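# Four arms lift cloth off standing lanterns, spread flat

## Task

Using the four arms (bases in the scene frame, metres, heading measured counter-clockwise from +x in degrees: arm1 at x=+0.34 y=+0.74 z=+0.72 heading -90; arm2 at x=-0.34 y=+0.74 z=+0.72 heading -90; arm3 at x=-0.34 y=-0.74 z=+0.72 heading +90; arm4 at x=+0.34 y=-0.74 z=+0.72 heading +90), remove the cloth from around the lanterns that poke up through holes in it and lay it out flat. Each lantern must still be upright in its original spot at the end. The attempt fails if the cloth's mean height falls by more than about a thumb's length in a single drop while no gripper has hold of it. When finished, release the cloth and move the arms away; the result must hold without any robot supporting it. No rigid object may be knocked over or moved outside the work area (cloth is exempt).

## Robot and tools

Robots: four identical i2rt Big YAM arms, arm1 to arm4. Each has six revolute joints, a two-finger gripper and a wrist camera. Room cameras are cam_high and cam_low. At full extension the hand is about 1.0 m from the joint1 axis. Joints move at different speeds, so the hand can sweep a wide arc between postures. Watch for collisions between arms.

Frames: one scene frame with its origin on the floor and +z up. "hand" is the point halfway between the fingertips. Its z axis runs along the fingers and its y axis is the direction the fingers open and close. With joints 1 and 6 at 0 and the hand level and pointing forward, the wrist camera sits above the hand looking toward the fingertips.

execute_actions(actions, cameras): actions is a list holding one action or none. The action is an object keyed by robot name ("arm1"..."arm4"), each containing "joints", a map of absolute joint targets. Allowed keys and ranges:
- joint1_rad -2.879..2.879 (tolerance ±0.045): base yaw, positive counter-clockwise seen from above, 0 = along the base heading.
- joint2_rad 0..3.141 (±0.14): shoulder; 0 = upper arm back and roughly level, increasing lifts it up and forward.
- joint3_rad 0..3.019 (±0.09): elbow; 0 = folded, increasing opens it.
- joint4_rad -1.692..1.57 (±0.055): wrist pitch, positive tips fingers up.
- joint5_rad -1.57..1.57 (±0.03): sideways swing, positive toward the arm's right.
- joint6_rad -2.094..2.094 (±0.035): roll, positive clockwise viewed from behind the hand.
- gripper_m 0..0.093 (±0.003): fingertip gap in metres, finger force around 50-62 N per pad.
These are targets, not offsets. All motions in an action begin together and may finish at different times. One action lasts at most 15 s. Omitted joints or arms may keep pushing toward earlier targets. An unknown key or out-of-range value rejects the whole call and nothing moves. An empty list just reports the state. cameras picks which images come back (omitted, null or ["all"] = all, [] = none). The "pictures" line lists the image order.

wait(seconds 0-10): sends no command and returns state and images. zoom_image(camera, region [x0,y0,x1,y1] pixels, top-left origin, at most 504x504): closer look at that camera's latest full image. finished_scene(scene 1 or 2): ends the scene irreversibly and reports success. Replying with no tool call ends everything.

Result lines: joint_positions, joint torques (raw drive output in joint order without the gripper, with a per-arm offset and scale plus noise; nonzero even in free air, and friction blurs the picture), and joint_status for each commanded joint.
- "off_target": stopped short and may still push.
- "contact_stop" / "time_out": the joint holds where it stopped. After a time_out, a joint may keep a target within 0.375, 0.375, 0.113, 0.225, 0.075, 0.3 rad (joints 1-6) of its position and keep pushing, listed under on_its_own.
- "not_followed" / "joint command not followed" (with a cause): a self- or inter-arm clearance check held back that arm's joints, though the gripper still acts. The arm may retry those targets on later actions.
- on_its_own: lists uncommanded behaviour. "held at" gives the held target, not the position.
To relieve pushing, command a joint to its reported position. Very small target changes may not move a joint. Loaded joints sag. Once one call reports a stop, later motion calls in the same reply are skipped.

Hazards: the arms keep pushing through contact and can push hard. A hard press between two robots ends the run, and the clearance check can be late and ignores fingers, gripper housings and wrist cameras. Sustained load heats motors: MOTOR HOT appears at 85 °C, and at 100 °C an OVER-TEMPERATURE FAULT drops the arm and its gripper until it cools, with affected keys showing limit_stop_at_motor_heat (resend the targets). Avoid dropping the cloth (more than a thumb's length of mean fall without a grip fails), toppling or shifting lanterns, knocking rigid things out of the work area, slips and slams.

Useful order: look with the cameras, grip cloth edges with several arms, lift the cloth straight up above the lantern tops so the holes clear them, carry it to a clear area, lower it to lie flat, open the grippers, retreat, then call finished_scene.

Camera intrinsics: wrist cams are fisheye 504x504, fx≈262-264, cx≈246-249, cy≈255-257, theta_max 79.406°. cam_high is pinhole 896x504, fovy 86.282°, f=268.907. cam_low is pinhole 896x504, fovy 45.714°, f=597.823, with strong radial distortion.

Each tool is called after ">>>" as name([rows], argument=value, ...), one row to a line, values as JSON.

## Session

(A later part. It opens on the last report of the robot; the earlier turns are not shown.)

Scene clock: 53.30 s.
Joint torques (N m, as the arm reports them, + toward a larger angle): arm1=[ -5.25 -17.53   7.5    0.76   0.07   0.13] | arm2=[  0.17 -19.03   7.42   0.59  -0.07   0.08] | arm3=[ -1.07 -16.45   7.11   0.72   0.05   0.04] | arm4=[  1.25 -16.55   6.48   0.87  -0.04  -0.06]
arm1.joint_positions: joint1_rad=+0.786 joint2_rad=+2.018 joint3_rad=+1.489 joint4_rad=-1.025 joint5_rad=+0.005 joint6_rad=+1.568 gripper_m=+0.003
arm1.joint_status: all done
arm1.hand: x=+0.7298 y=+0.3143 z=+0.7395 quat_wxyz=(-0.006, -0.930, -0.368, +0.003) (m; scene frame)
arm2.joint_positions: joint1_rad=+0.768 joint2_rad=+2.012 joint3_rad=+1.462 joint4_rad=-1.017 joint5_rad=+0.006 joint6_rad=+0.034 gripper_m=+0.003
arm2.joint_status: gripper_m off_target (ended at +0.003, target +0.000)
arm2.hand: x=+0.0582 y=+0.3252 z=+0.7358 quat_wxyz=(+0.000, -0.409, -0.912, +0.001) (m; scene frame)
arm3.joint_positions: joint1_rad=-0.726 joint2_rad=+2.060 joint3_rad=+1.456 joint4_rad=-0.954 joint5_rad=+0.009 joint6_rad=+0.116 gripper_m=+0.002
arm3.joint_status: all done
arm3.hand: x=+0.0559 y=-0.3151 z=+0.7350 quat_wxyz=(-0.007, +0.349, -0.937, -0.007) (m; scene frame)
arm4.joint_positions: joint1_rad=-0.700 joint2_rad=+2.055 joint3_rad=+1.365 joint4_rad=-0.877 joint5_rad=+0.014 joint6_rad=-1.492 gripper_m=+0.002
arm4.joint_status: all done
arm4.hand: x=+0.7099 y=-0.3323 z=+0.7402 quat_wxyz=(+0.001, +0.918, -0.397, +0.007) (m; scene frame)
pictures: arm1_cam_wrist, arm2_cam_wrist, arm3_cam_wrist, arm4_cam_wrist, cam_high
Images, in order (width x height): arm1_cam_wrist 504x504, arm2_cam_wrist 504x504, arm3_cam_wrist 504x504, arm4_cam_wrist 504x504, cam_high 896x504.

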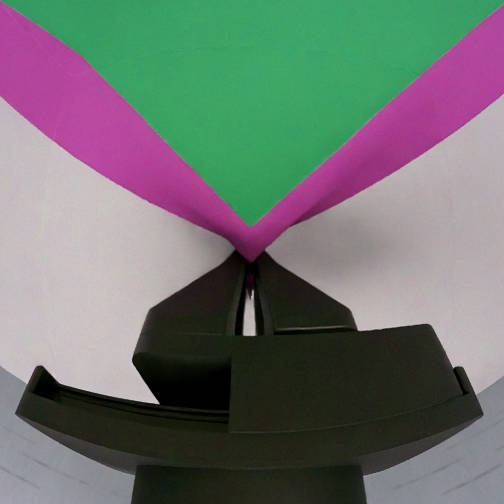

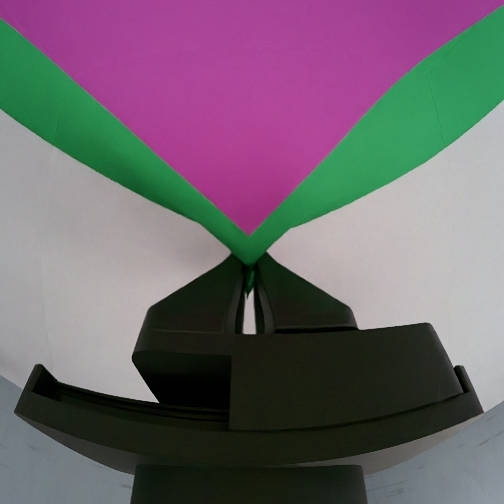

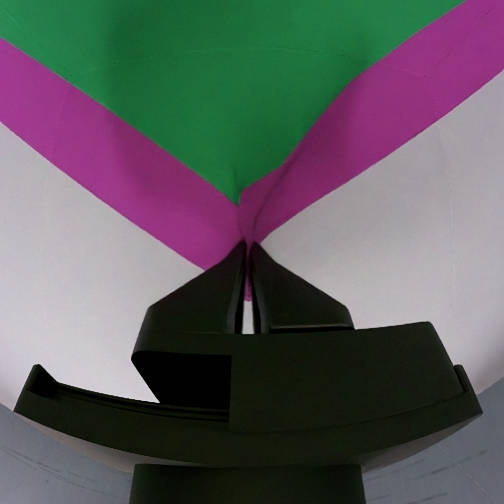

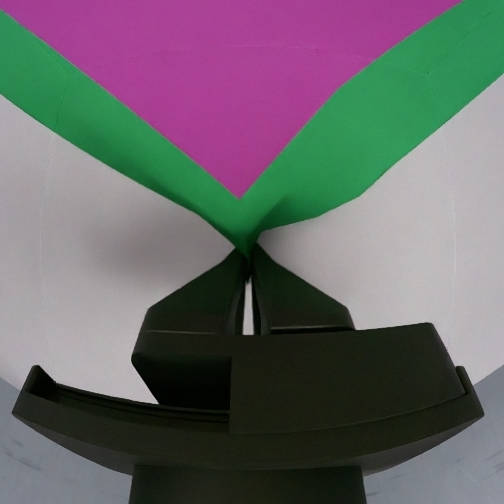

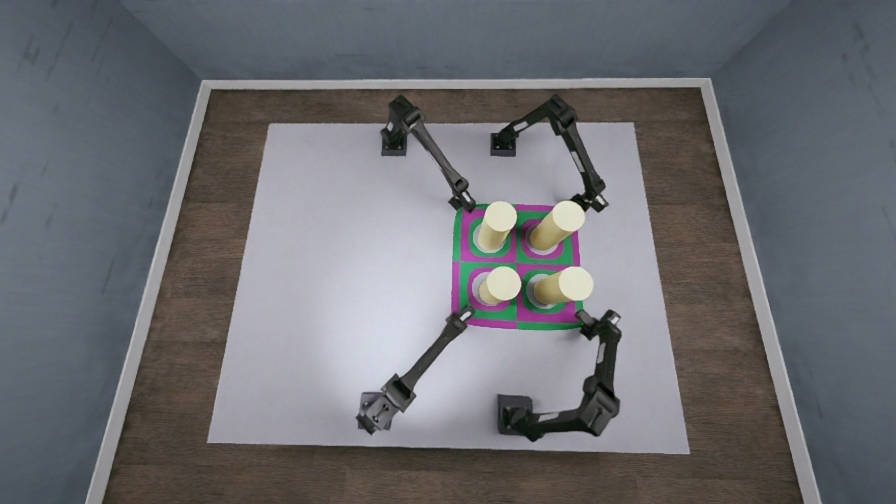

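>>> execute_actions([
  {"arm1":{"joints":{"joint1_rad":0.788,"joint2_rad":1.812,"joint3_rad":1.515,"joint4_rad":-1.121}},"arm2":{"joints":{"joint1_rad":0.752,"joint2_rad":1.818,"joint3_rad":1.51,"joint4_rad":-1.109}},"arm3":{"joints":{"joint1_rad":-0.751,"joint2_rad":1.85,"joint3_rad":1.477,"joint4_rad":-1.044}},"arm4":{"joints":{"joint1_rad":-0.712,"joint2_rad":1.847,"joint3_rad":1.39,"joint4_rad":-0.97}}},
], cameras=["cam_high","cam_low"])

Scene clock: 64.27 s.
Joint torques (N m, as the arm reports them, + toward a larger angle): arm1=[ -5.16 -16.01  10.01   0.37  -0.05   0.12] | arm2=[  0.   -16.92   9.52  -0.1   -0.06   0.08] | arm3=[ -1.11 -16.35   8.98  -0.34   0.08   0.03] | arm4=[ -0.16 -15.25   9.01   0.62   0.04  -0.06]
arm1.joint_positions: joint1_rad=+0.786 joint2_rad=+1.809 joint3_rad=+1.489 joint4_rad=-1.114 joint5_rad=+0.009 joint6_rad=+1.568 gripper_m=+0.003
arm1.joint_status: all done
arm1.hand: x=+0.7254 y=+0.3191 z=+0.8543 quat_wxyz=(-0.063, -0.928, -0.367, -0.017) (m; scene frame)
arm2.joint_positions: joint1_rad=+0.757 joint2_rad=+1.804 joint3_rad=+1.487 joint4_rad=-1.096 joint5_rad=+0.006 joint6_rad=+0.034 gripper_m=+0.003
arm2.joint_status: all done
arm2.hand: x=+0.0570 y=+0.3163 z=+0.8587 quat_wxyz=(-0.071, -0.413, -0.907, +0.030) (m; scene frame)
arm3.joint_positions: joint1_rad=-0.743 joint2_rad=+1.844 joint3_rad=+1.460 joint4_rad=-1.023 joint5_rad=+0.009 joint6_rad=+0.116 gripper_m=+0.002
arm3.joint_status: all done
arm3.hand: x=+0.0684 y=-0.3194 z=+0.8555 quat_wxyz=(-0.074, +0.339, -0.937, -0.041) (m; scene frame)
arm4.joint_positions: joint1_rad=-0.700 joint2_rad=+1.835 joint3_rad=+1.365 joint4_rad=-0.962 joint5_rad=+0.013 joint6_rad=-1.492 gripper_m=+0.002
arm4.joint_status: all done
arm4.hand: x=+0.7145 y=-0.3269 z=+0.8566 quat_wxyz=(-0.063, +0.915, -0.397, +0.028) (m; scene frame)
pictures: cam_high, cam_low
Images, in order (width x height): cam_high 896x504, cam_low 896x504.

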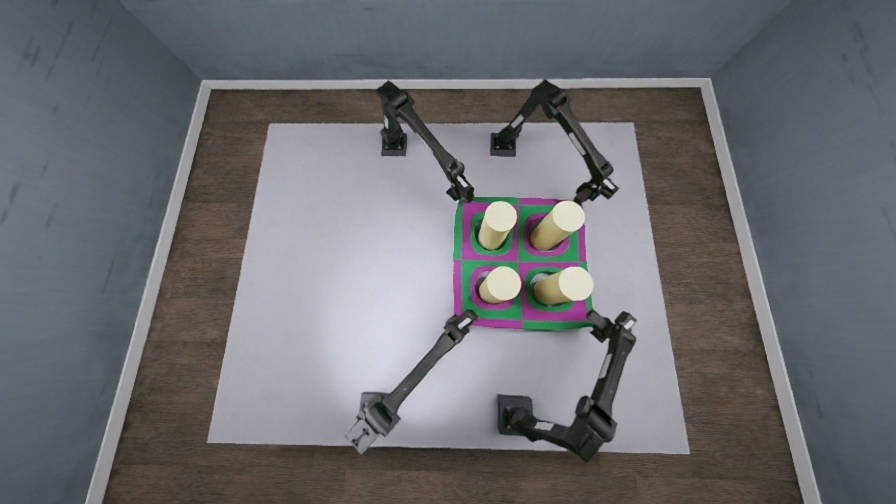

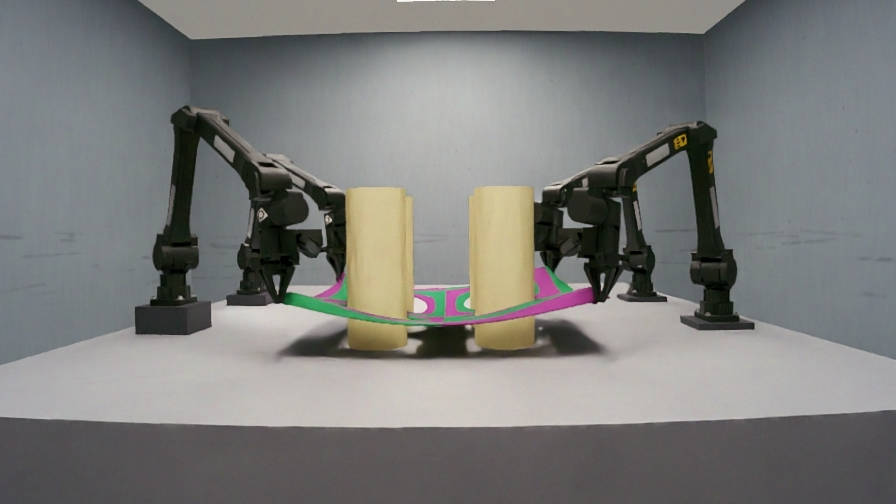

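>>> zoom_image(camera="cam_high", region=[430, 180, 640, 350])

>>> zoom_image(camera="cam_low", region=[250, 170, 650, 370])

Region (430, 180, 640, 350) of cam_high's 896x504 image, scaled by 2.400, with more detail than that image has; it fills the top 408 rows of this view, and the rest is white.

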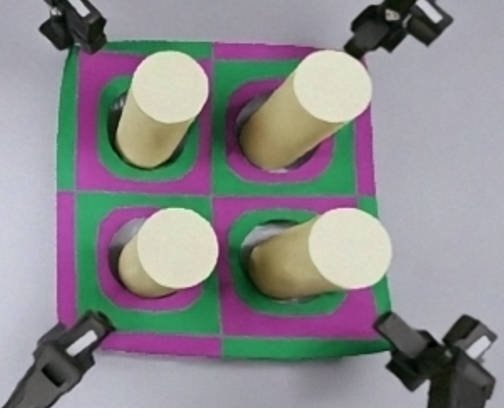

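Region (250, 170, 650, 370) of cam_low's 896x504 image, scaled by 1.260, with more detail than that image has.

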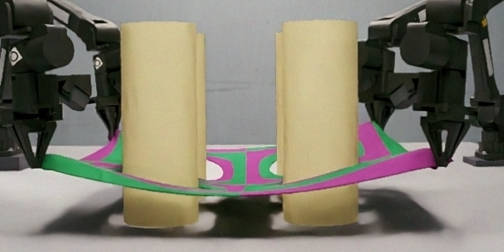

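>>> execute_actions([
  {"arm1":{"joints":{"joint1_rad":0.796,"joint2_rad":1.673,"joint3_rad":1.601,"joint4_rad":-1.24}},"arm2":{"joints":{"joint1_rad":0.739,"joint2_rad":1.704,"joint3_rad":1.617,"joint4_rad":-1.236}},"arm3":{"joints":{"joint1_rad":-0.768,"joint2_rad":1.711,"joint3_rad":1.56,"joint4_rad":-1.172}},"arm4":{"joints":{"joint1_rad":-0.722,"joint2_rad":1.711,"joint3_rad":1.476,"joint4_rad":-1.093}}},
], cameras=["cam_high","cam_low"])

Scene clock: 72.27 s.
Joint torques (N m, as the arm reports them, + toward a larger angle): arm1=[ -4.54 -14.75  11.44   0.44  -0.04   0.12] | arm2=[ -0.12 -17.07  10.89   0.01  -0.06   0.08] | arm3=[ -1.21 -15.55   9.88  -0.22   0.08   0.03] | arm4=[ -0.02 -15.18  11.23   0.64   0.03  -0.06]
arm1.joint_positions: joint1_rad=+0.786 joint2_rad=+1.668 joint3_rad=+1.562 joint4_rad=-1.233 joint5_rad=+0.009 joint6_rad=+1.568 gripper_m=+0.003
arm1.joint_status: all done
arm1.hand: x=+0.7192 y=+0.3267 z=+0.9567 quat_wxyz=(-0.107, -0.924, -0.365, -0.034) (m; scene frame)
arm2.joint_positions: joint1_rad=+0.744 joint2_rad=+1.703 joint3_rad=+1.582 joint4_rad=-1.222 joint5_rad=+0.006 joint6_rad=+0.034 gripper_m=+0.003
arm2.joint_status: all done
arm2.hand: x=+0.0496 y=+0.3135 z=+0.9482 quat_wxyz=(-0.103, -0.418, -0.902, +0.044) (m; scene frame)
arm3.joint_positions: joint1_rad=-0.761 joint2_rad=+1.705 joint3_rad=+1.537 joint4_rad=-1.150 joint5_rad=+0.009 joint6_rad=+0.116 gripper_m=+0.002
arm3.joint_status: all done
arm3.hand: x=+0.0729 y=-0.3321 z=+0.9595 quat_wxyz=(-0.115, +0.329, -0.936, -0.060) (m; scene frame)
arm4.joint_positions: joint1_rad=-0.701 joint2_rad=+1.708 joint3_rad=+1.432 joint4_rad=-1.084 joint5_rad=+0.013 joint6_rad=-1.492 gripper_m=+0.002
arm4.joint_status: all done
arm4.hand: x=+0.7143 y=-0.3280 z=+0.9466 quat_wxyz=(-0.097, +0.912, -0.396, +0.040) (m; scene frame)
pictures: cam_high, cam_low
Images, in order (width x height): cam_high 896x504, cam_low 896x504.

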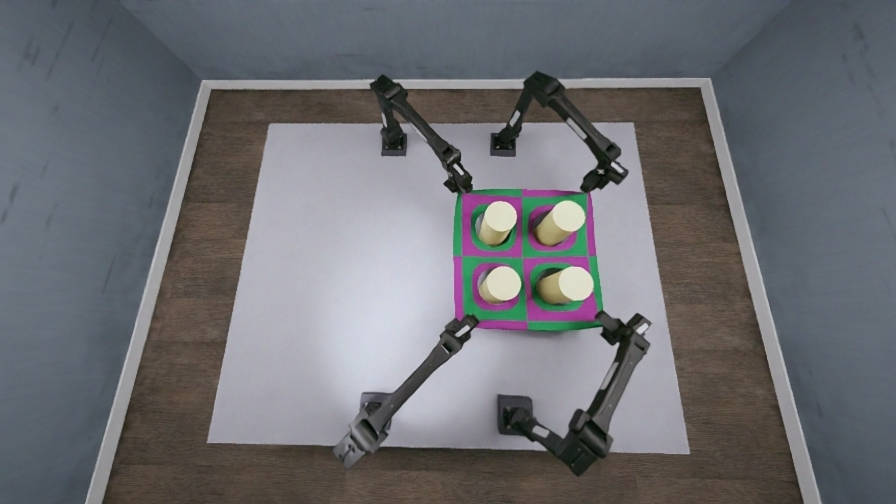

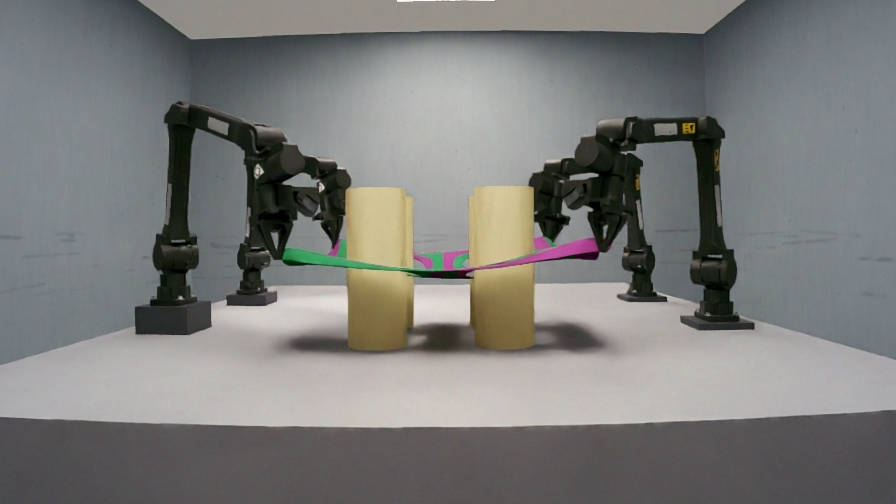

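>>> zoom_image(camera="cam_high", region=[430, 170, 640, 340])

>>> zoom_image(camera="cam_low", region=[250, 150, 650, 350])

Region (430, 170, 640, 340) of cam_high's 896x504 image, scaled by 2.400, with more detail than that image has; it fills the top 408 rows of this view, and the rest is white.

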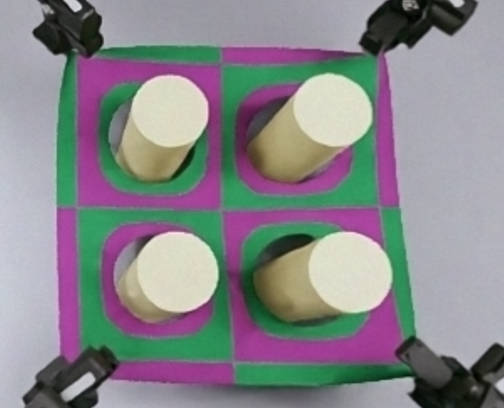

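Region (250, 150, 650, 350) of cam_low's 896x504 image, scaled by 1.260, with more detail than that image has.

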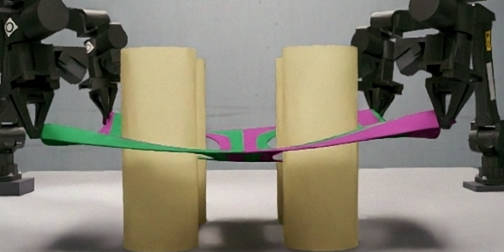

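>>> execute_actions([
  {"arm1":{"joints":{"joint1_rad":0.796,"joint2_rad":1.602,"joint3_rad":1.793,"joint4_rad":-1.367}},"arm2":{"joints":{"joint1_rad":0.739,"joint2_rad":1.625,"joint3_rad":1.808,"joint4_rad":-1.366}},"arm3":{"joints":{"joint1_rad":-0.768,"joint2_rad":1.624,"joint3_rad":1.721,"joint4_rad":-1.298}},"arm4":{"joints":{"joint1_rad":-0.733,"joint2_rad":1.599,"joint3_rad":1.64,"joint4_rad":-1.214}}},
], cameras=["cam_high","cam_low"])

Scene clock: 79.07 s.
Joint torques (N m, as the arm reports them, + toward a larger angle): arm1=[ -4.33 -13.84  12.19   0.7   -0.06   0.09] | arm2=[ -0.14 -16.77  11.25   0.25  -0.05   0.08] | arm3=[ -1.43 -15.21  10.65  -0.03   0.08   0.03] | arm4=[ -0.18 -13.08  12.01   0.99   0.05  -0.04]
arm1.joint_positions: joint1_rad=+0.786 joint2_rad=+1.599 joint3_rad=+1.748 joint4_rad=-1.361 joint5_rad=+0.009 joint6_rad=+1.568 gripper_m=+0.003
arm1.joint_status: all done
arm1.hand: x=+0.7214 y=+0.3251 z=+1.0690 quat_wxyz=(-0.165, -0.916, -0.362, -0.057) (m; scene frame)
arm2.joint_positions: joint1_rad=+0.744 joint2_rad=+1.623 joint3_rad=+1.772 joint4_rad=-1.351 joint5_rad=+0.006 joint6_rad=+0.034 gripper_m=+0.003
arm2.joint_status: all done
arm2.hand: x=+0.0507 y=+0.3115 z=+1.0696 quat_wxyz=(-0.167, -0.414, -0.892, +0.072) (m; scene frame)
arm3.joint_positions: joint1_rad=-0.761 joint2_rad=+1.618 joint3_rad=+1.693 joint4_rad=-1.276 joint5_rad=+0.009 joint6_rad=+0.116 gripper_m=+0.002
arm3.joint_status: all done
arm3.hand: x=+0.0733 y=-0.3341 z=+1.0695 quat_wxyz=(-0.166, +0.325, -0.927, -0.085) (m; scene frame)
arm4.joint_positions: joint1_rad=-0.710 joint2_rad=+1.589 joint3_rad=+1.595 joint4_rad=-1.208 joint5_rad=+0.013 joint6_rad=-1.492 gripper_m=+0.002
arm4.joint_status: all done
arm4.hand: x=+0.7230 y=-0.3259 z=+1.0761 quat_wxyz=(-0.171, +0.900, -0.396, +0.066) (m; scene frame)
pictures: cam_high, cam_low
Images, in order (width x height): cam_high 896x504, cam_low 896x504.

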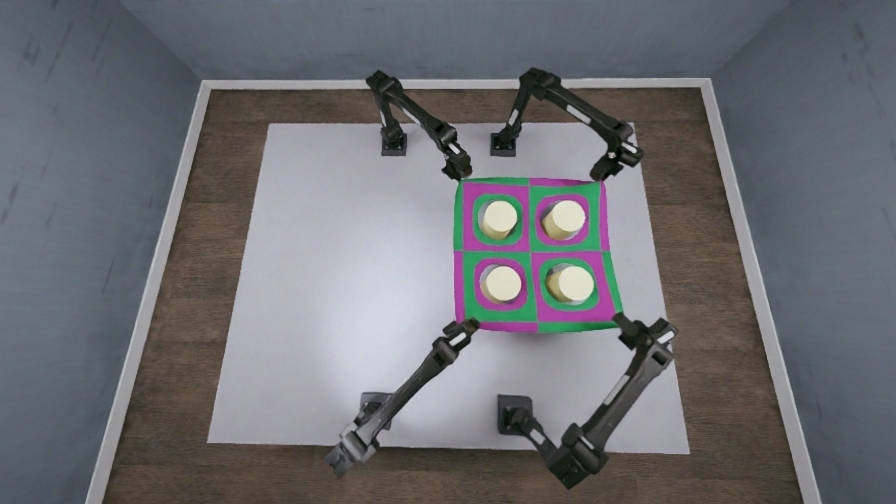

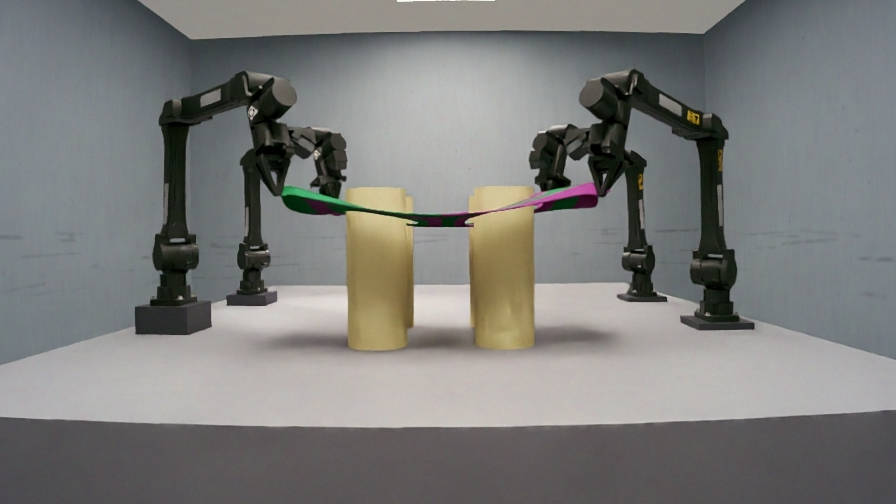

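>>> zoom_image(camera="cam_high", region=[430, 160, 650, 340])

>>> zoom_image(camera="cam_low", region=[250, 120, 650, 360])

Region (430, 160, 650, 340) of cam_high's 896x504 image, scaled by 2.291, with more detail than that image has; it fills the top 412 rows of this view, and the rest is white.

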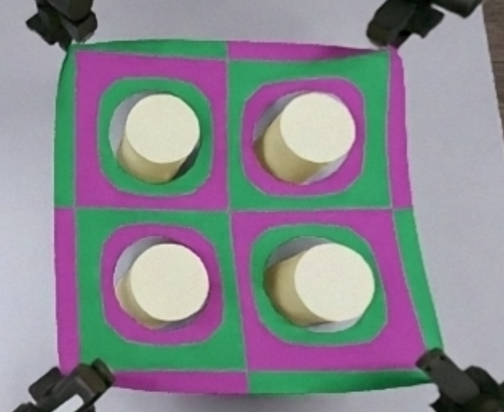

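Region (250, 120, 650, 360) of cam_low's 896x504 image, scaled by 1.260, with more detail than that image has; it fills the top 302 rows of this view, and the rest is white.

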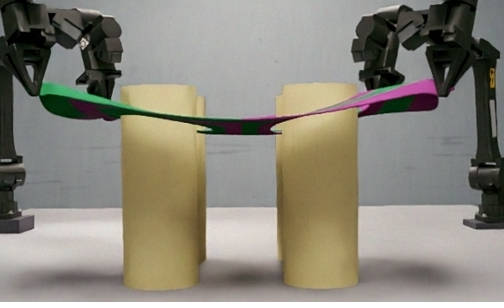

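>>> execute_actions([
  {"arm1":{"joints":{"joint1_rad":0.796,"joint2_rad":1.615,"joint3_rad":2.108,"joint4_rad":-1.535}},"arm2":{"joints":{"joint1_rad":0.739,"joint2_rad":1.635,"joint3_rad":2.111,"joint4_rad":-1.533}},"arm3":{"joints":{"joint1_rad":-0.768,"joint2_rad":1.602,"joint3_rad":1.993,"joint4_rad":-1.455}},"arm4":{"joints":{"joint1_rad":-0.733,"joint2_rad":1.552,"joint3_rad":1.877,"joint4_rad":-1.355}}},
], cameras=["cam_high","cam_low"])

Scene clock: 86.20 s.
Joint torques (N m, as the arm reports them, + toward a larger angle): arm1=[ -4.49 -13.7   11.63   0.98  -0.06   0.08] | arm2=[ -0.36 -16.76  10.6    0.46  -0.02   0.08] | arm3=[ -0.93 -14.63  10.8    0.17   0.09   0.03] | arm4=[ -0.52 -13.26  12.34   1.2    0.05  -0.04]
arm1.joint_positions: joint1_rad=+0.786 joint2_rad=+1.615 joint3_rad=+2.064 joint4_rad=-1.530 joint5_rad=+0.009 joint6_rad=+1.568 gripper_m=+0.003
arm1.joint_status: all done
arm1.hand: x=+0.7236 y=+0.3238 z=+1.1904 quat_wxyz=(-0.225, -0.903, -0.357, -0.080) (m; scene frame)
arm2.joint_positions: joint1_rad=+0.744 joint2_rad=+1.640 joint3_rad=+2.075 joint4_rad=-1.519 joint5_rad=+0.005 joint6_rad=+0.034 gripper_m=+0.003
arm2.joint_status: all done
arm2.hand: x=+0.0519 y=+0.3098 z=+1.1846 quat_wxyz=(-0.221, -0.409, -0.881, +0.094) (m; scene frame)
arm3.joint_positions: joint1_rad=-0.761 joint2_rad=+1.598 joint3_rad=+1.959 joint4_rad=-1.433 joint5_rad=+0.009 joint6_rad=+0.116 gripper_m=+0.002
arm3.joint_status: all done
arm3.hand: x=+0.0725 y=-0.3376 z=+1.1903 quat_wxyz=(-0.223, +0.319, -0.914, -0.113) (m; scene frame)
arm4.joint_positions: joint1_rad=-0.710 joint2_rad=+1.553 joint3_rad=+1.825 joint4_rad=-1.350 joint5_rad=+0.012 joint6_rad=-1.492 gripper_m=+0.002
arm4.joint_status: all done
arm4.hand: x=+0.7231 y=-0.3256 z=+1.1910 quat_wxyz=(-0.228, +0.887, -0.391, +0.086) (m; scene frame)
pictures: cam_high, cam_low
Images, in order (width x height): cam_high 896x504, cam_low 896x504.

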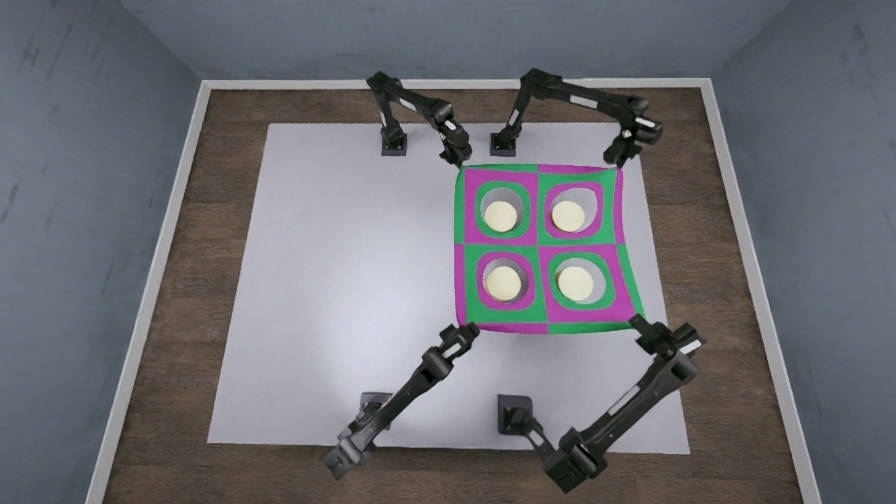

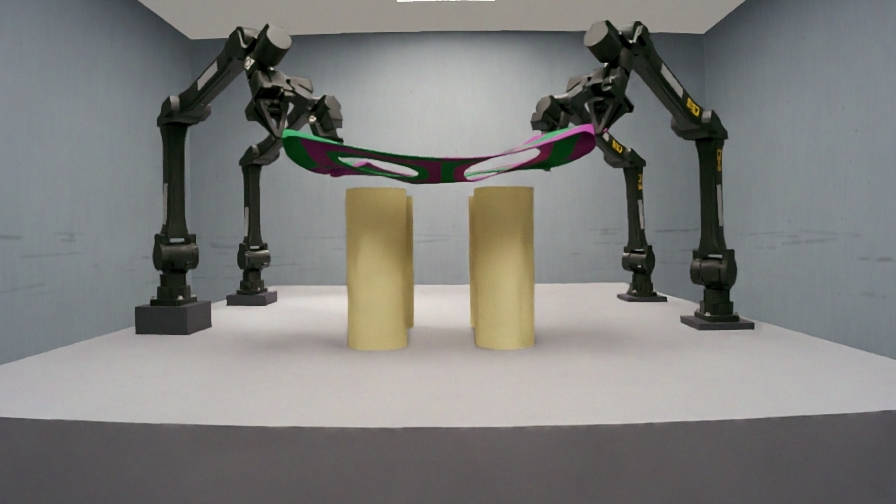

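>>> zoom_image(camera="cam_low", region=[250, 90, 650, 260])

>>> zoom_image(camera="cam_high", region=[420, 140, 680, 350])

Region (250, 90, 650, 260) of cam_low's 896x504 image, scaled by 1.260, with more detail than that image has; it fills the top 214 rows of this view, and the rest is white.

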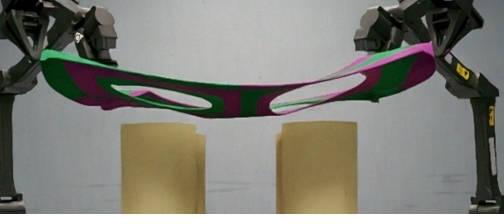

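Region (420, 140, 680, 350) of cam_high's 896x504 image, scaled by 1.938, with more detail than that image has; it fills the top 407 rows of this view, and the rest is white.

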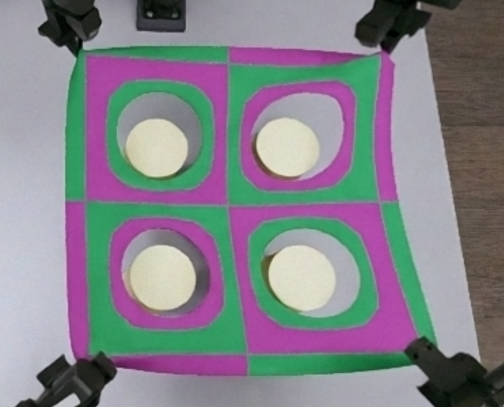

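>>> execute_actions([
  {"arm1":{"joints":{"joint1_rad":0.589,"joint2_rad":1.418,"joint3_rad":1.895,"joint6_rad":1.371}},"arm2":{"joints":{"joint1_rad":0.55,"joint2_rad":1.445,"joint3_rad":1.907,"joint6_rad":-0.16}},"arm3":{"joints":{"joint1_rad":-0.571,"joint2_rad":1.394,"joint3_rad":1.776,"joint6_rad":0.306}},"arm4":{"joints":{"joint1_rad":-0.513,"joint2_rad":1.353,"joint3_rad":1.661,"joint6_rad":-1.295}}},
], cameras=["cam_high","cam_low"])

Scene clock: 98.13 s.
Joint torques (N m, as the arm reports them, + toward a larger angle): arm1=[ -4.06 -10.06   8.98   1.06  -0.15  -0.22] | arm2=[  0.54 -12.63   8.5    0.73   0.    -0.14] | arm3=[ -1.13 -11.2    8.5    0.43   0.04   0.06] | arm4=[-0.06 -9.37  7.81  1.29  0.21  0.15]
arm1.joint_positions: joint1_rad=+0.572 joint2_rad=+1.413 joint3_rad=+1.886 joint4_rad=-1.532 joint5_rad=+0.011 joint6_rad=+1.386 gripper_m=+0.003
arm1.joint_status: all done
arm1.hand: x=+0.5874 y=+0.3167 z=+1.2115 quat_wxyz=(-0.248, -0.906, -0.341, -0.035) (m; scene frame)
arm2.joint_positions: joint1_rad=+0.546 joint2_rad=+1.445 joint3_rad=+1.900 joint4_rad=-1.524 joint5_rad=+0.004 joint6_rad=-0.148 gripper_m=+0.003
arm2.joint_status: all done
arm2.hand: x=-0.0780 y=+0.3055 z=+1.2042 quat_wxyz=(-0.205, -0.415, -0.876, +0.137) (m; scene frame)
arm3.joint_positions: joint1_rad=-0.567 joint2_rad=+1.391 joint3_rad=+1.772 joint4_rad=-1.439 joint5_rad=+0.010 joint6_rad=+0.296 gripper_m=+0.002
arm3.joint_status: all done
arm3.hand: x=-0.0573 y=-0.3334 z=+1.2086 quat_wxyz=(-0.205, +0.325, -0.910, -0.156) (m; scene frame)
arm4.joint_positions: joint1_rad=-0.497 joint2_rad=+1.346 joint3_rad=+1.666 joint4_rad=-1.353 joint5_rad=+0.009 joint6_rad=-1.306 gripper_m=+0.002
arm4.joint_status: all done
arm4.hand: x=+0.5879 y=-0.3173 z=+1.2185 quat_wxyz=(-0.262, +0.888, -0.376, +0.040) (m; scene frame)
pictures: cam_high, cam_low
Images, in order (width x height): cam_high 896x504, cam_low 896x504.

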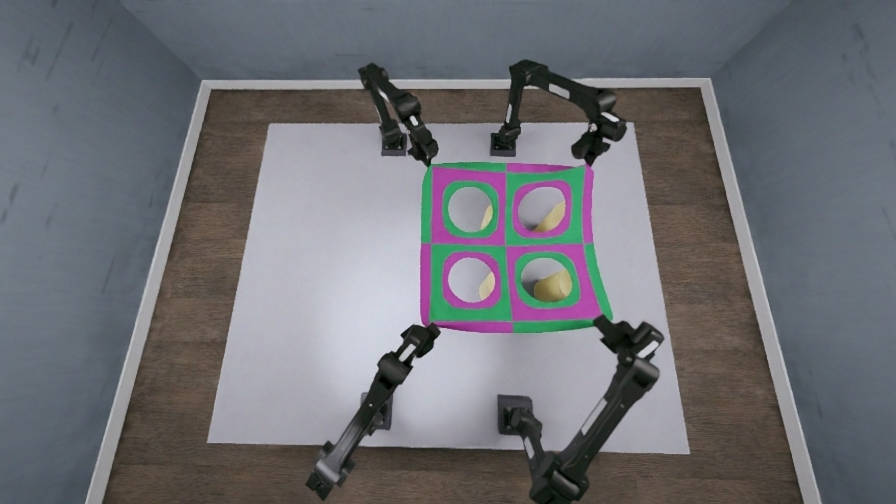

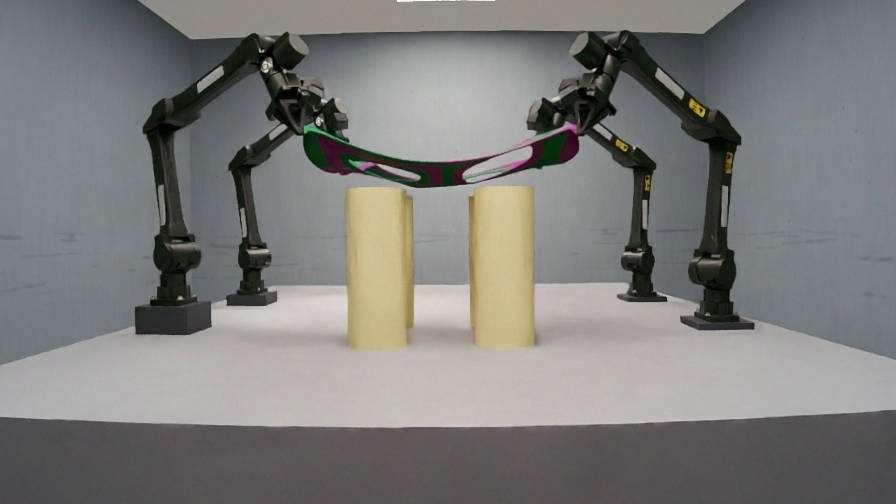

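>>> zoom_image(camera="cam_low", region=[280, 100, 620, 240])

>>> zoom_image(camera="cam_high", region=[400, 140, 660, 350])

Region (280, 100, 620, 240) of cam_low's 896x504 image, scaled by 1.482, with more detail than that image has; it fills the top 208 rows of this view, and the rest is white.

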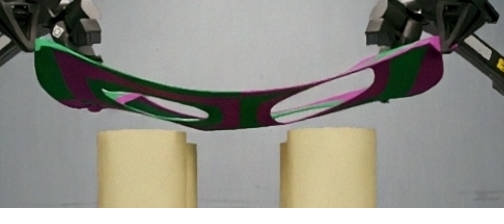

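Region (400, 140, 660, 350) of cam_high's 896x504 image, scaled by 1.938, with more detail than that image has; it fills the top 407 rows of this view, and the rest is white.

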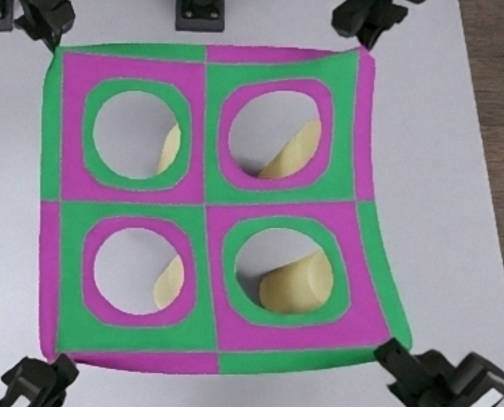

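>>> execute_actions([
  {"arm1":{"joints":{"joint1_rad":0.318,"joint2_rad":1.264,"joint3_rad":1.744,"joint6_rad":1.08}},"arm2":{"joints":{"joint1_rad":0.28,"joint2_rad":1.292,"joint3_rad":1.757,"joint6_rad":-0.444}},"arm3":{"joints":{"joint1_rad":-0.293,"joint2_rad":1.225,"joint3_rad":1.61,"joint6_rad":0.598}},"arm4":{"joints":{"joint1_rad":-0.244,"joint2_rad":1.195,"joint3_rad":1.502,"joint6_rad":-1.006}}},
], cameras=["cam_high","cam_low"])

Scene clock: 103.97 s.
Joint torques (N m, as the arm reports them, + toward a larger angle): arm1=[-4.17 -8.14  9.31  1.1  -0.17 -0.21] | arm2=[  0.62 -10.78   8.86   0.72   0.01  -0.11] | arm3=[-1.01 -8.34  8.65  0.43 -0.01  0.01] | arm4=[ 0.12 -8.12  8.07  1.38  0.19  0.14]
arm1.joint_positions: joint1_rad=+0.300 joint2_rad=+1.267 joint3_rad=+1.731 joint4_rad=-1.532 joint5_rad=+0.011 joint6_rad=+1.096 gripper_m=+0.003
arm1.joint_status: all done
arm1.hand: x=+0.4503 y=+0.3202 z=+1.2057 quat_wxyz=(-0.244, -0.904, -0.350, +0.036) (m; scene frame)
arm2.joint_positions: joint1_rad=+0.274 joint2_rad=+1.298 joint3_rad=+1.747 joint4_rad=-1.524 joint5_rad=+0.003 joint6_rad=-0.431 gripper_m=+0.003
arm2.joint_status: all done
arm2.hand: x=-0.2184 y=+0.3073 z=+1.2000 quat_wxyz=(-0.157, -0.410, -0.879, +0.186) (m; scene frame)
arm3.joint_positions: joint1_rad=-0.291 joint2_rad=+1.222 joint3_rad=+1.605 joint4_rad=-1.439 joint5_rad=+0.012 joint6_rad=+0.587 gripper_m=+0.002
arm3.joint_status: all done
arm3.hand: x=-0.1995 y=-0.3359 z=+1.2050 quat_wxyz=(-0.157, +0.318, -0.912, -0.208) (m; scene frame)
arm4.joint_positions: joint1_rad=-0.228 joint2_rad=+1.198 joint3_rad=+1.505 joint4_rad=-1.353 joint5_rad=+0.010 joint6_rad=-1.018 gripper_m=+0.002
arm4.joint_status: all done
arm4.hand: x=+0.4514 y=-0.3213 z=+1.2055 quat_wxyz=(-0.257, +0.885, -0.386, -0.032) (m; scene frame)
pictures: cam_high, cam_low
Images, in order (width x height): cam_high 896x504, cam_low 896x504.

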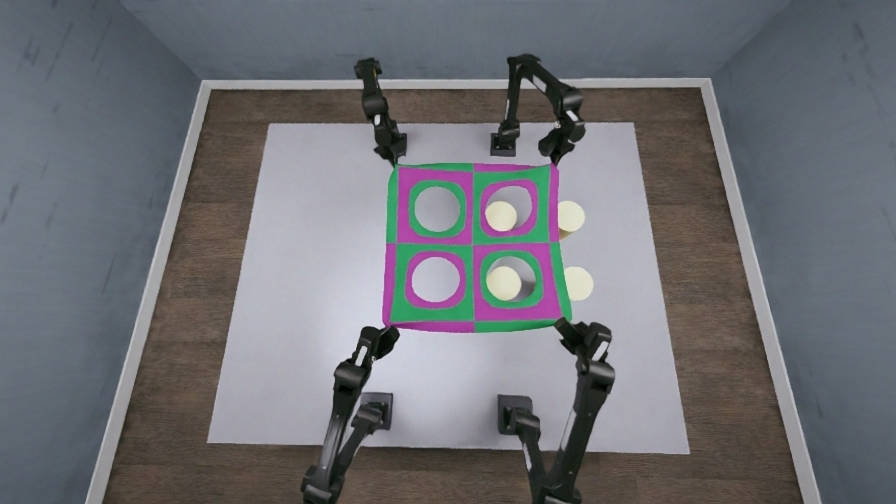

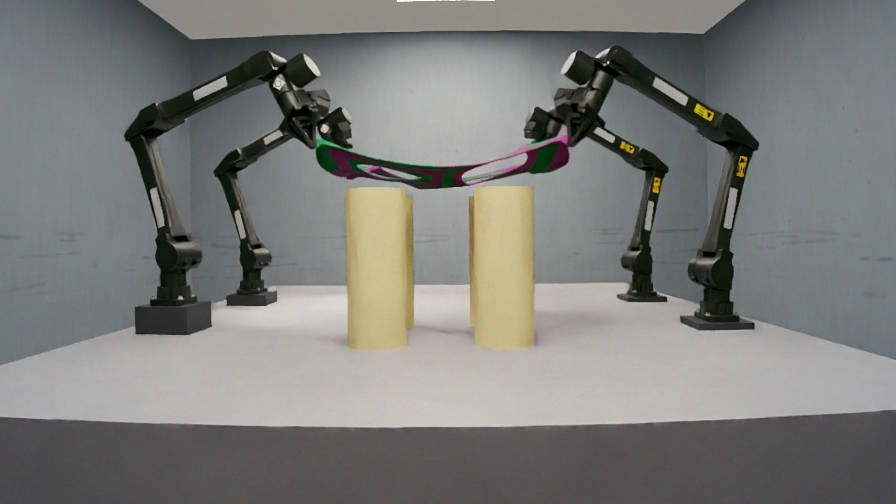

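>>> zoom_image(camera="cam_low", region=[290, 110, 610, 230])

Region (290, 110, 610, 230) of cam_low's 896x504 image, scaled by 1.575, with more detail than that image has; it fills the top 189 rows of this view, and the rest is white.

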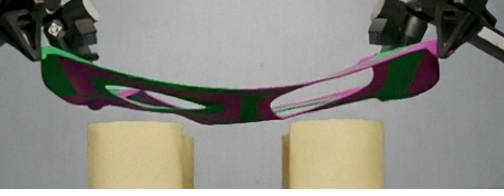

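>>> execute_actions([
  {"arm1":{"joints":{"joint1_rad":-0.003,"joint2_rad":1.211,"joint3_rad":1.798,"joint6_rad":0.749}},"arm2":{"joints":{"joint1_rad":-0.038,"joint2_rad":1.237,"joint3_rad":1.81,"joint6_rad":-0.765}},"arm3":{"joints":{"joint1_rad":0.038,"joint2_rad":1.156,"joint3_rad":1.64,"joint6_rad":0.929}},"arm4":{"joints":{"joint1_rad":0.079,"joint2_rad":1.126,"joint3_rad":1.56,"joint6_rad":-0.675}}},
], cameras=["cam_high","cam_low"])

Scene clock: 113.23 s.
Joint torques (N m, as the arm reports them, + toward a larger angle): arm1=[-4.71 -8.57 12.37  1.16 -0.16 -0.17] | arm2=[  0.07 -10.3   11.58   0.8    0.06  -0.1 ] | arm3=[-0.45 -7.49 10.57  0.52 -0.08  0.01] | arm4=[ 0.9  -7.58 12.87  1.48  0.2   0.18]
arm1.joint_positions: joint1_rad=-0.011 joint2_rad=+1.228 joint3_rad=+1.743 joint4_rad=-1.532 joint5_rad=+0.011 joint6_rad=+0.765 gripper_m=+0.003
arm1.joint_status: all done
arm1.hand: x=+0.3176 y=+0.3194 z=+1.2284 quat_wxyz=(-0.244, -0.894, -0.356, +0.122) (m; scene frame)
arm2.joint_positions: joint1_rad=-0.037 joint2_rad=+1.255 joint3_rad=+1.758 joint4_rad=-1.524 joint5_rad=+0.001 joint6_rad=-0.753 gripper_m=+0.003
arm2.joint_status: all done
arm2.hand: x=-0.3549 y=+0.3062 z=+1.2226 quat_wxyz=(-0.101, -0.402, -0.875, +0.249) (m; scene frame)
arm3.joint_positions: joint1_rad=+0.032 joint2_rad=+1.158 joint3_rad=+1.605 joint4_rad=-1.439 joint5_rad=+0.014 joint6_rad=+0.919 gripper_m=+0.002
arm3.joint_status: all done
arm3.hand: x=-0.3359 y=-0.3361 z=+1.2315 quat_wxyz=(-0.095, +0.311, -0.904, -0.277) (m; scene frame)
arm4.joint_positions: joint1_rad=+0.085 joint2_rad=+1.135 joint3_rad=+1.505 joint4_rad=-1.353 joint5_rad=+0.010 joint6_rad=-0.687 gripper_m=+0.002
arm4.joint_status: all done
arm4.hand: x=+0.3178 y=-0.3239 z=+1.2307 quat_wxyz=(-0.260, +0.874, -0.390, -0.126) (m; scene frame)
pictures: cam_high, cam_low
Images, in order (width x height): cam_high 896x504, cam_low 896x504.

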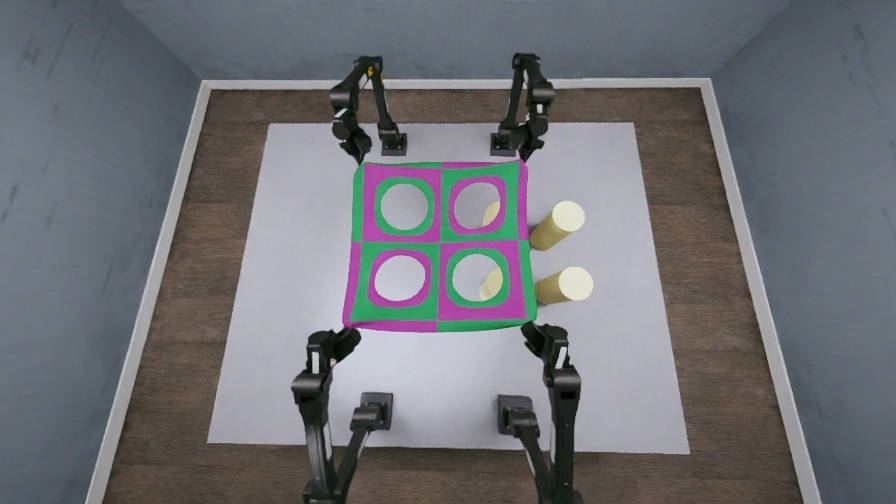

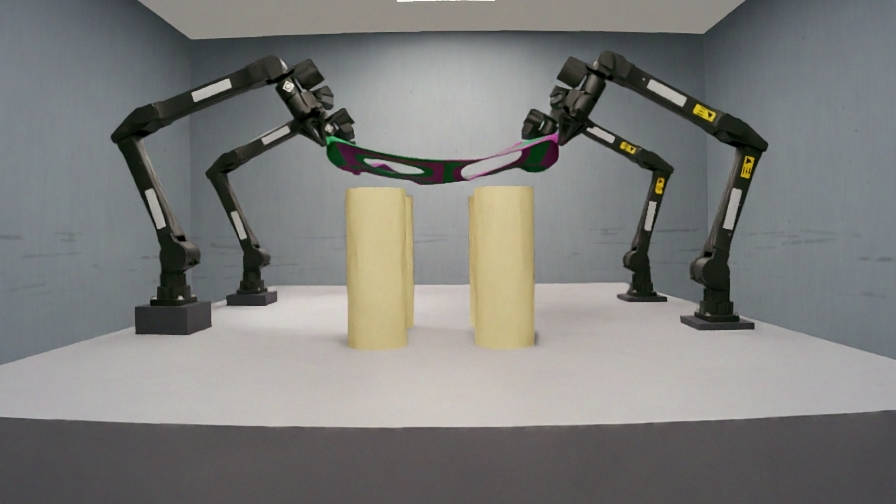

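>>> execute_actions([
  {"arm1":{"joints":{"joint1_rad":-0.285,"joint2_rad":1.285,"joint3_rad":1.84,"joint6_rad":0.473}},"arm2":{"joints":{"joint1_rad":-0.311,"joint2_rad":1.309,"joint3_rad":1.85,"joint6_rad":-1.035}},"arm3":{"joints":{"joint1_rad":0.328,"joint2_rad":1.214,"joint3_rad":1.675,"joint6_rad":1.213}},"arm4":{"joints":{"joint1_rad":0.362,"joint2_rad":1.198,"joint3_rad":1.575,"joint6_rad":-0.398}}},
], cameras=["cam_high","cam_low"])

Scene clock: 119.37 s.
Joint torques (N m, as the arm reports them, + toward a larger angle): arm1=[-4.69 -9.74 11.85  1.15 -0.13 -0.21] | arm2=[ 0.33 -9.47 11.1   0.85  0.04 -0.08] | arm3=[-0.62 -9.16 11.33  0.47 -0.09 -0.02] | arm4=[ 0.47 -8.47 12.89  1.39  0.21  0.16]
arm1.joint_positions: joint1_rad=-0.295 joint2_rad=+1.298 joint3_rad=+1.792 joint4_rad=-1.532 joint5_rad=+0.009 joint6_rad=+0.489 gripper_m=+0.003
arm1.joint_status: all done
arm1.hand: x=+0.1926 y=+0.3175 z=+1.2230 quat_wxyz=(-0.195, -0.897, -0.354, +0.178) (m; scene frame)
arm2.joint_positions: joint1_rad=-0.312 joint2_rad=+1.303 joint3_rad=+1.805 joint4_rad=-1.525 joint5_rad=+0.002 joint6_rad=-1.022 gripper_m=+0.003
arm2.joint_status: all done
arm2.hand: x=-0.4772 y=+0.3108 z=+1.2242 quat_wxyz=(-0.030, -0.405, -0.874, +0.266) (m; scene frame)
arm3.joint_positions: joint1_rad=+0.325 joint2_rad=+1.222 joint3_rad=+1.631 joint4_rad=-1.440 joint5_rad=+0.015 joint6_rad=+1.203 gripper_m=+0.002
arm3.joint_status: all done
arm3.hand: x=-0.4610 y=-0.3333 z=+1.2187 quat_wxyz=(-0.014, +0.317, -0.908, -0.274) (m; scene frame)
arm4.joint_positions: joint1_rad=+0.372 joint2_rad=+1.208 joint3_rad=+1.518 joint4_rad=-1.353 joint5_rad=+0.010 joint6_rad=-0.410 gripper_m=+0.002
arm4.joint_status: all done
arm4.hand: x=+0.1935 y=-0.3246 z=+1.2079 quat_wxyz=(-0.194, +0.883, -0.389, -0.174) (m; scene frame)
pictures: cam_high, cam_low
Images, in order (width x height): cam_high 896x504, cam_low 896x504.

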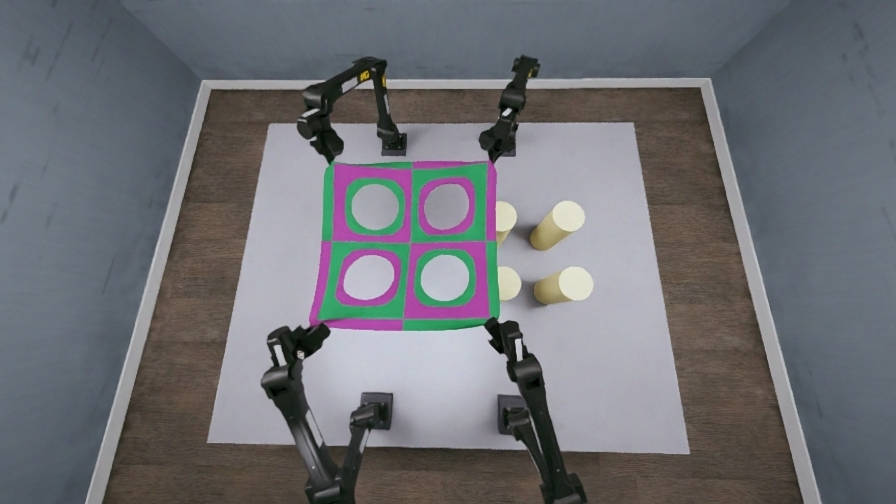

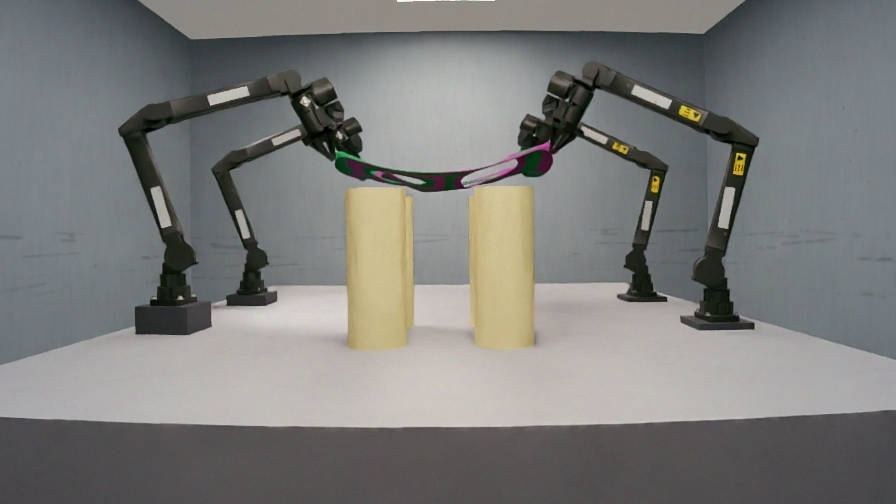

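>>> zoom_image(camera="cam_low", region=[300, 120, 600, 230])

>>> zoom_image(camera="cam_high", region=[300, 140, 620, 350])

Region (300, 120, 600, 230) of cam_low's 896x504 image, scaled by 1.680, with more detail than that image has; it fills the top 185 rows of this view, and the rest is white.

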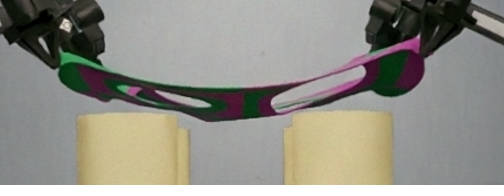

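Region (300, 140, 620, 350) of cam_high's 896x504 image, scaled by 1.575, with more detail than that image has; it fills the top 331 rows of this view, and the rest is white.

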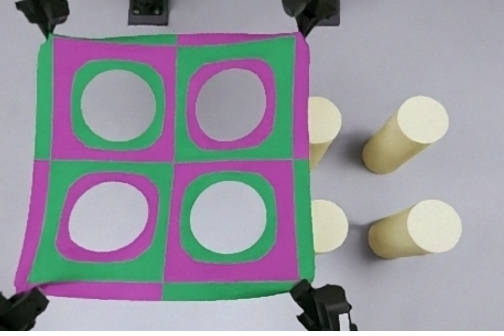

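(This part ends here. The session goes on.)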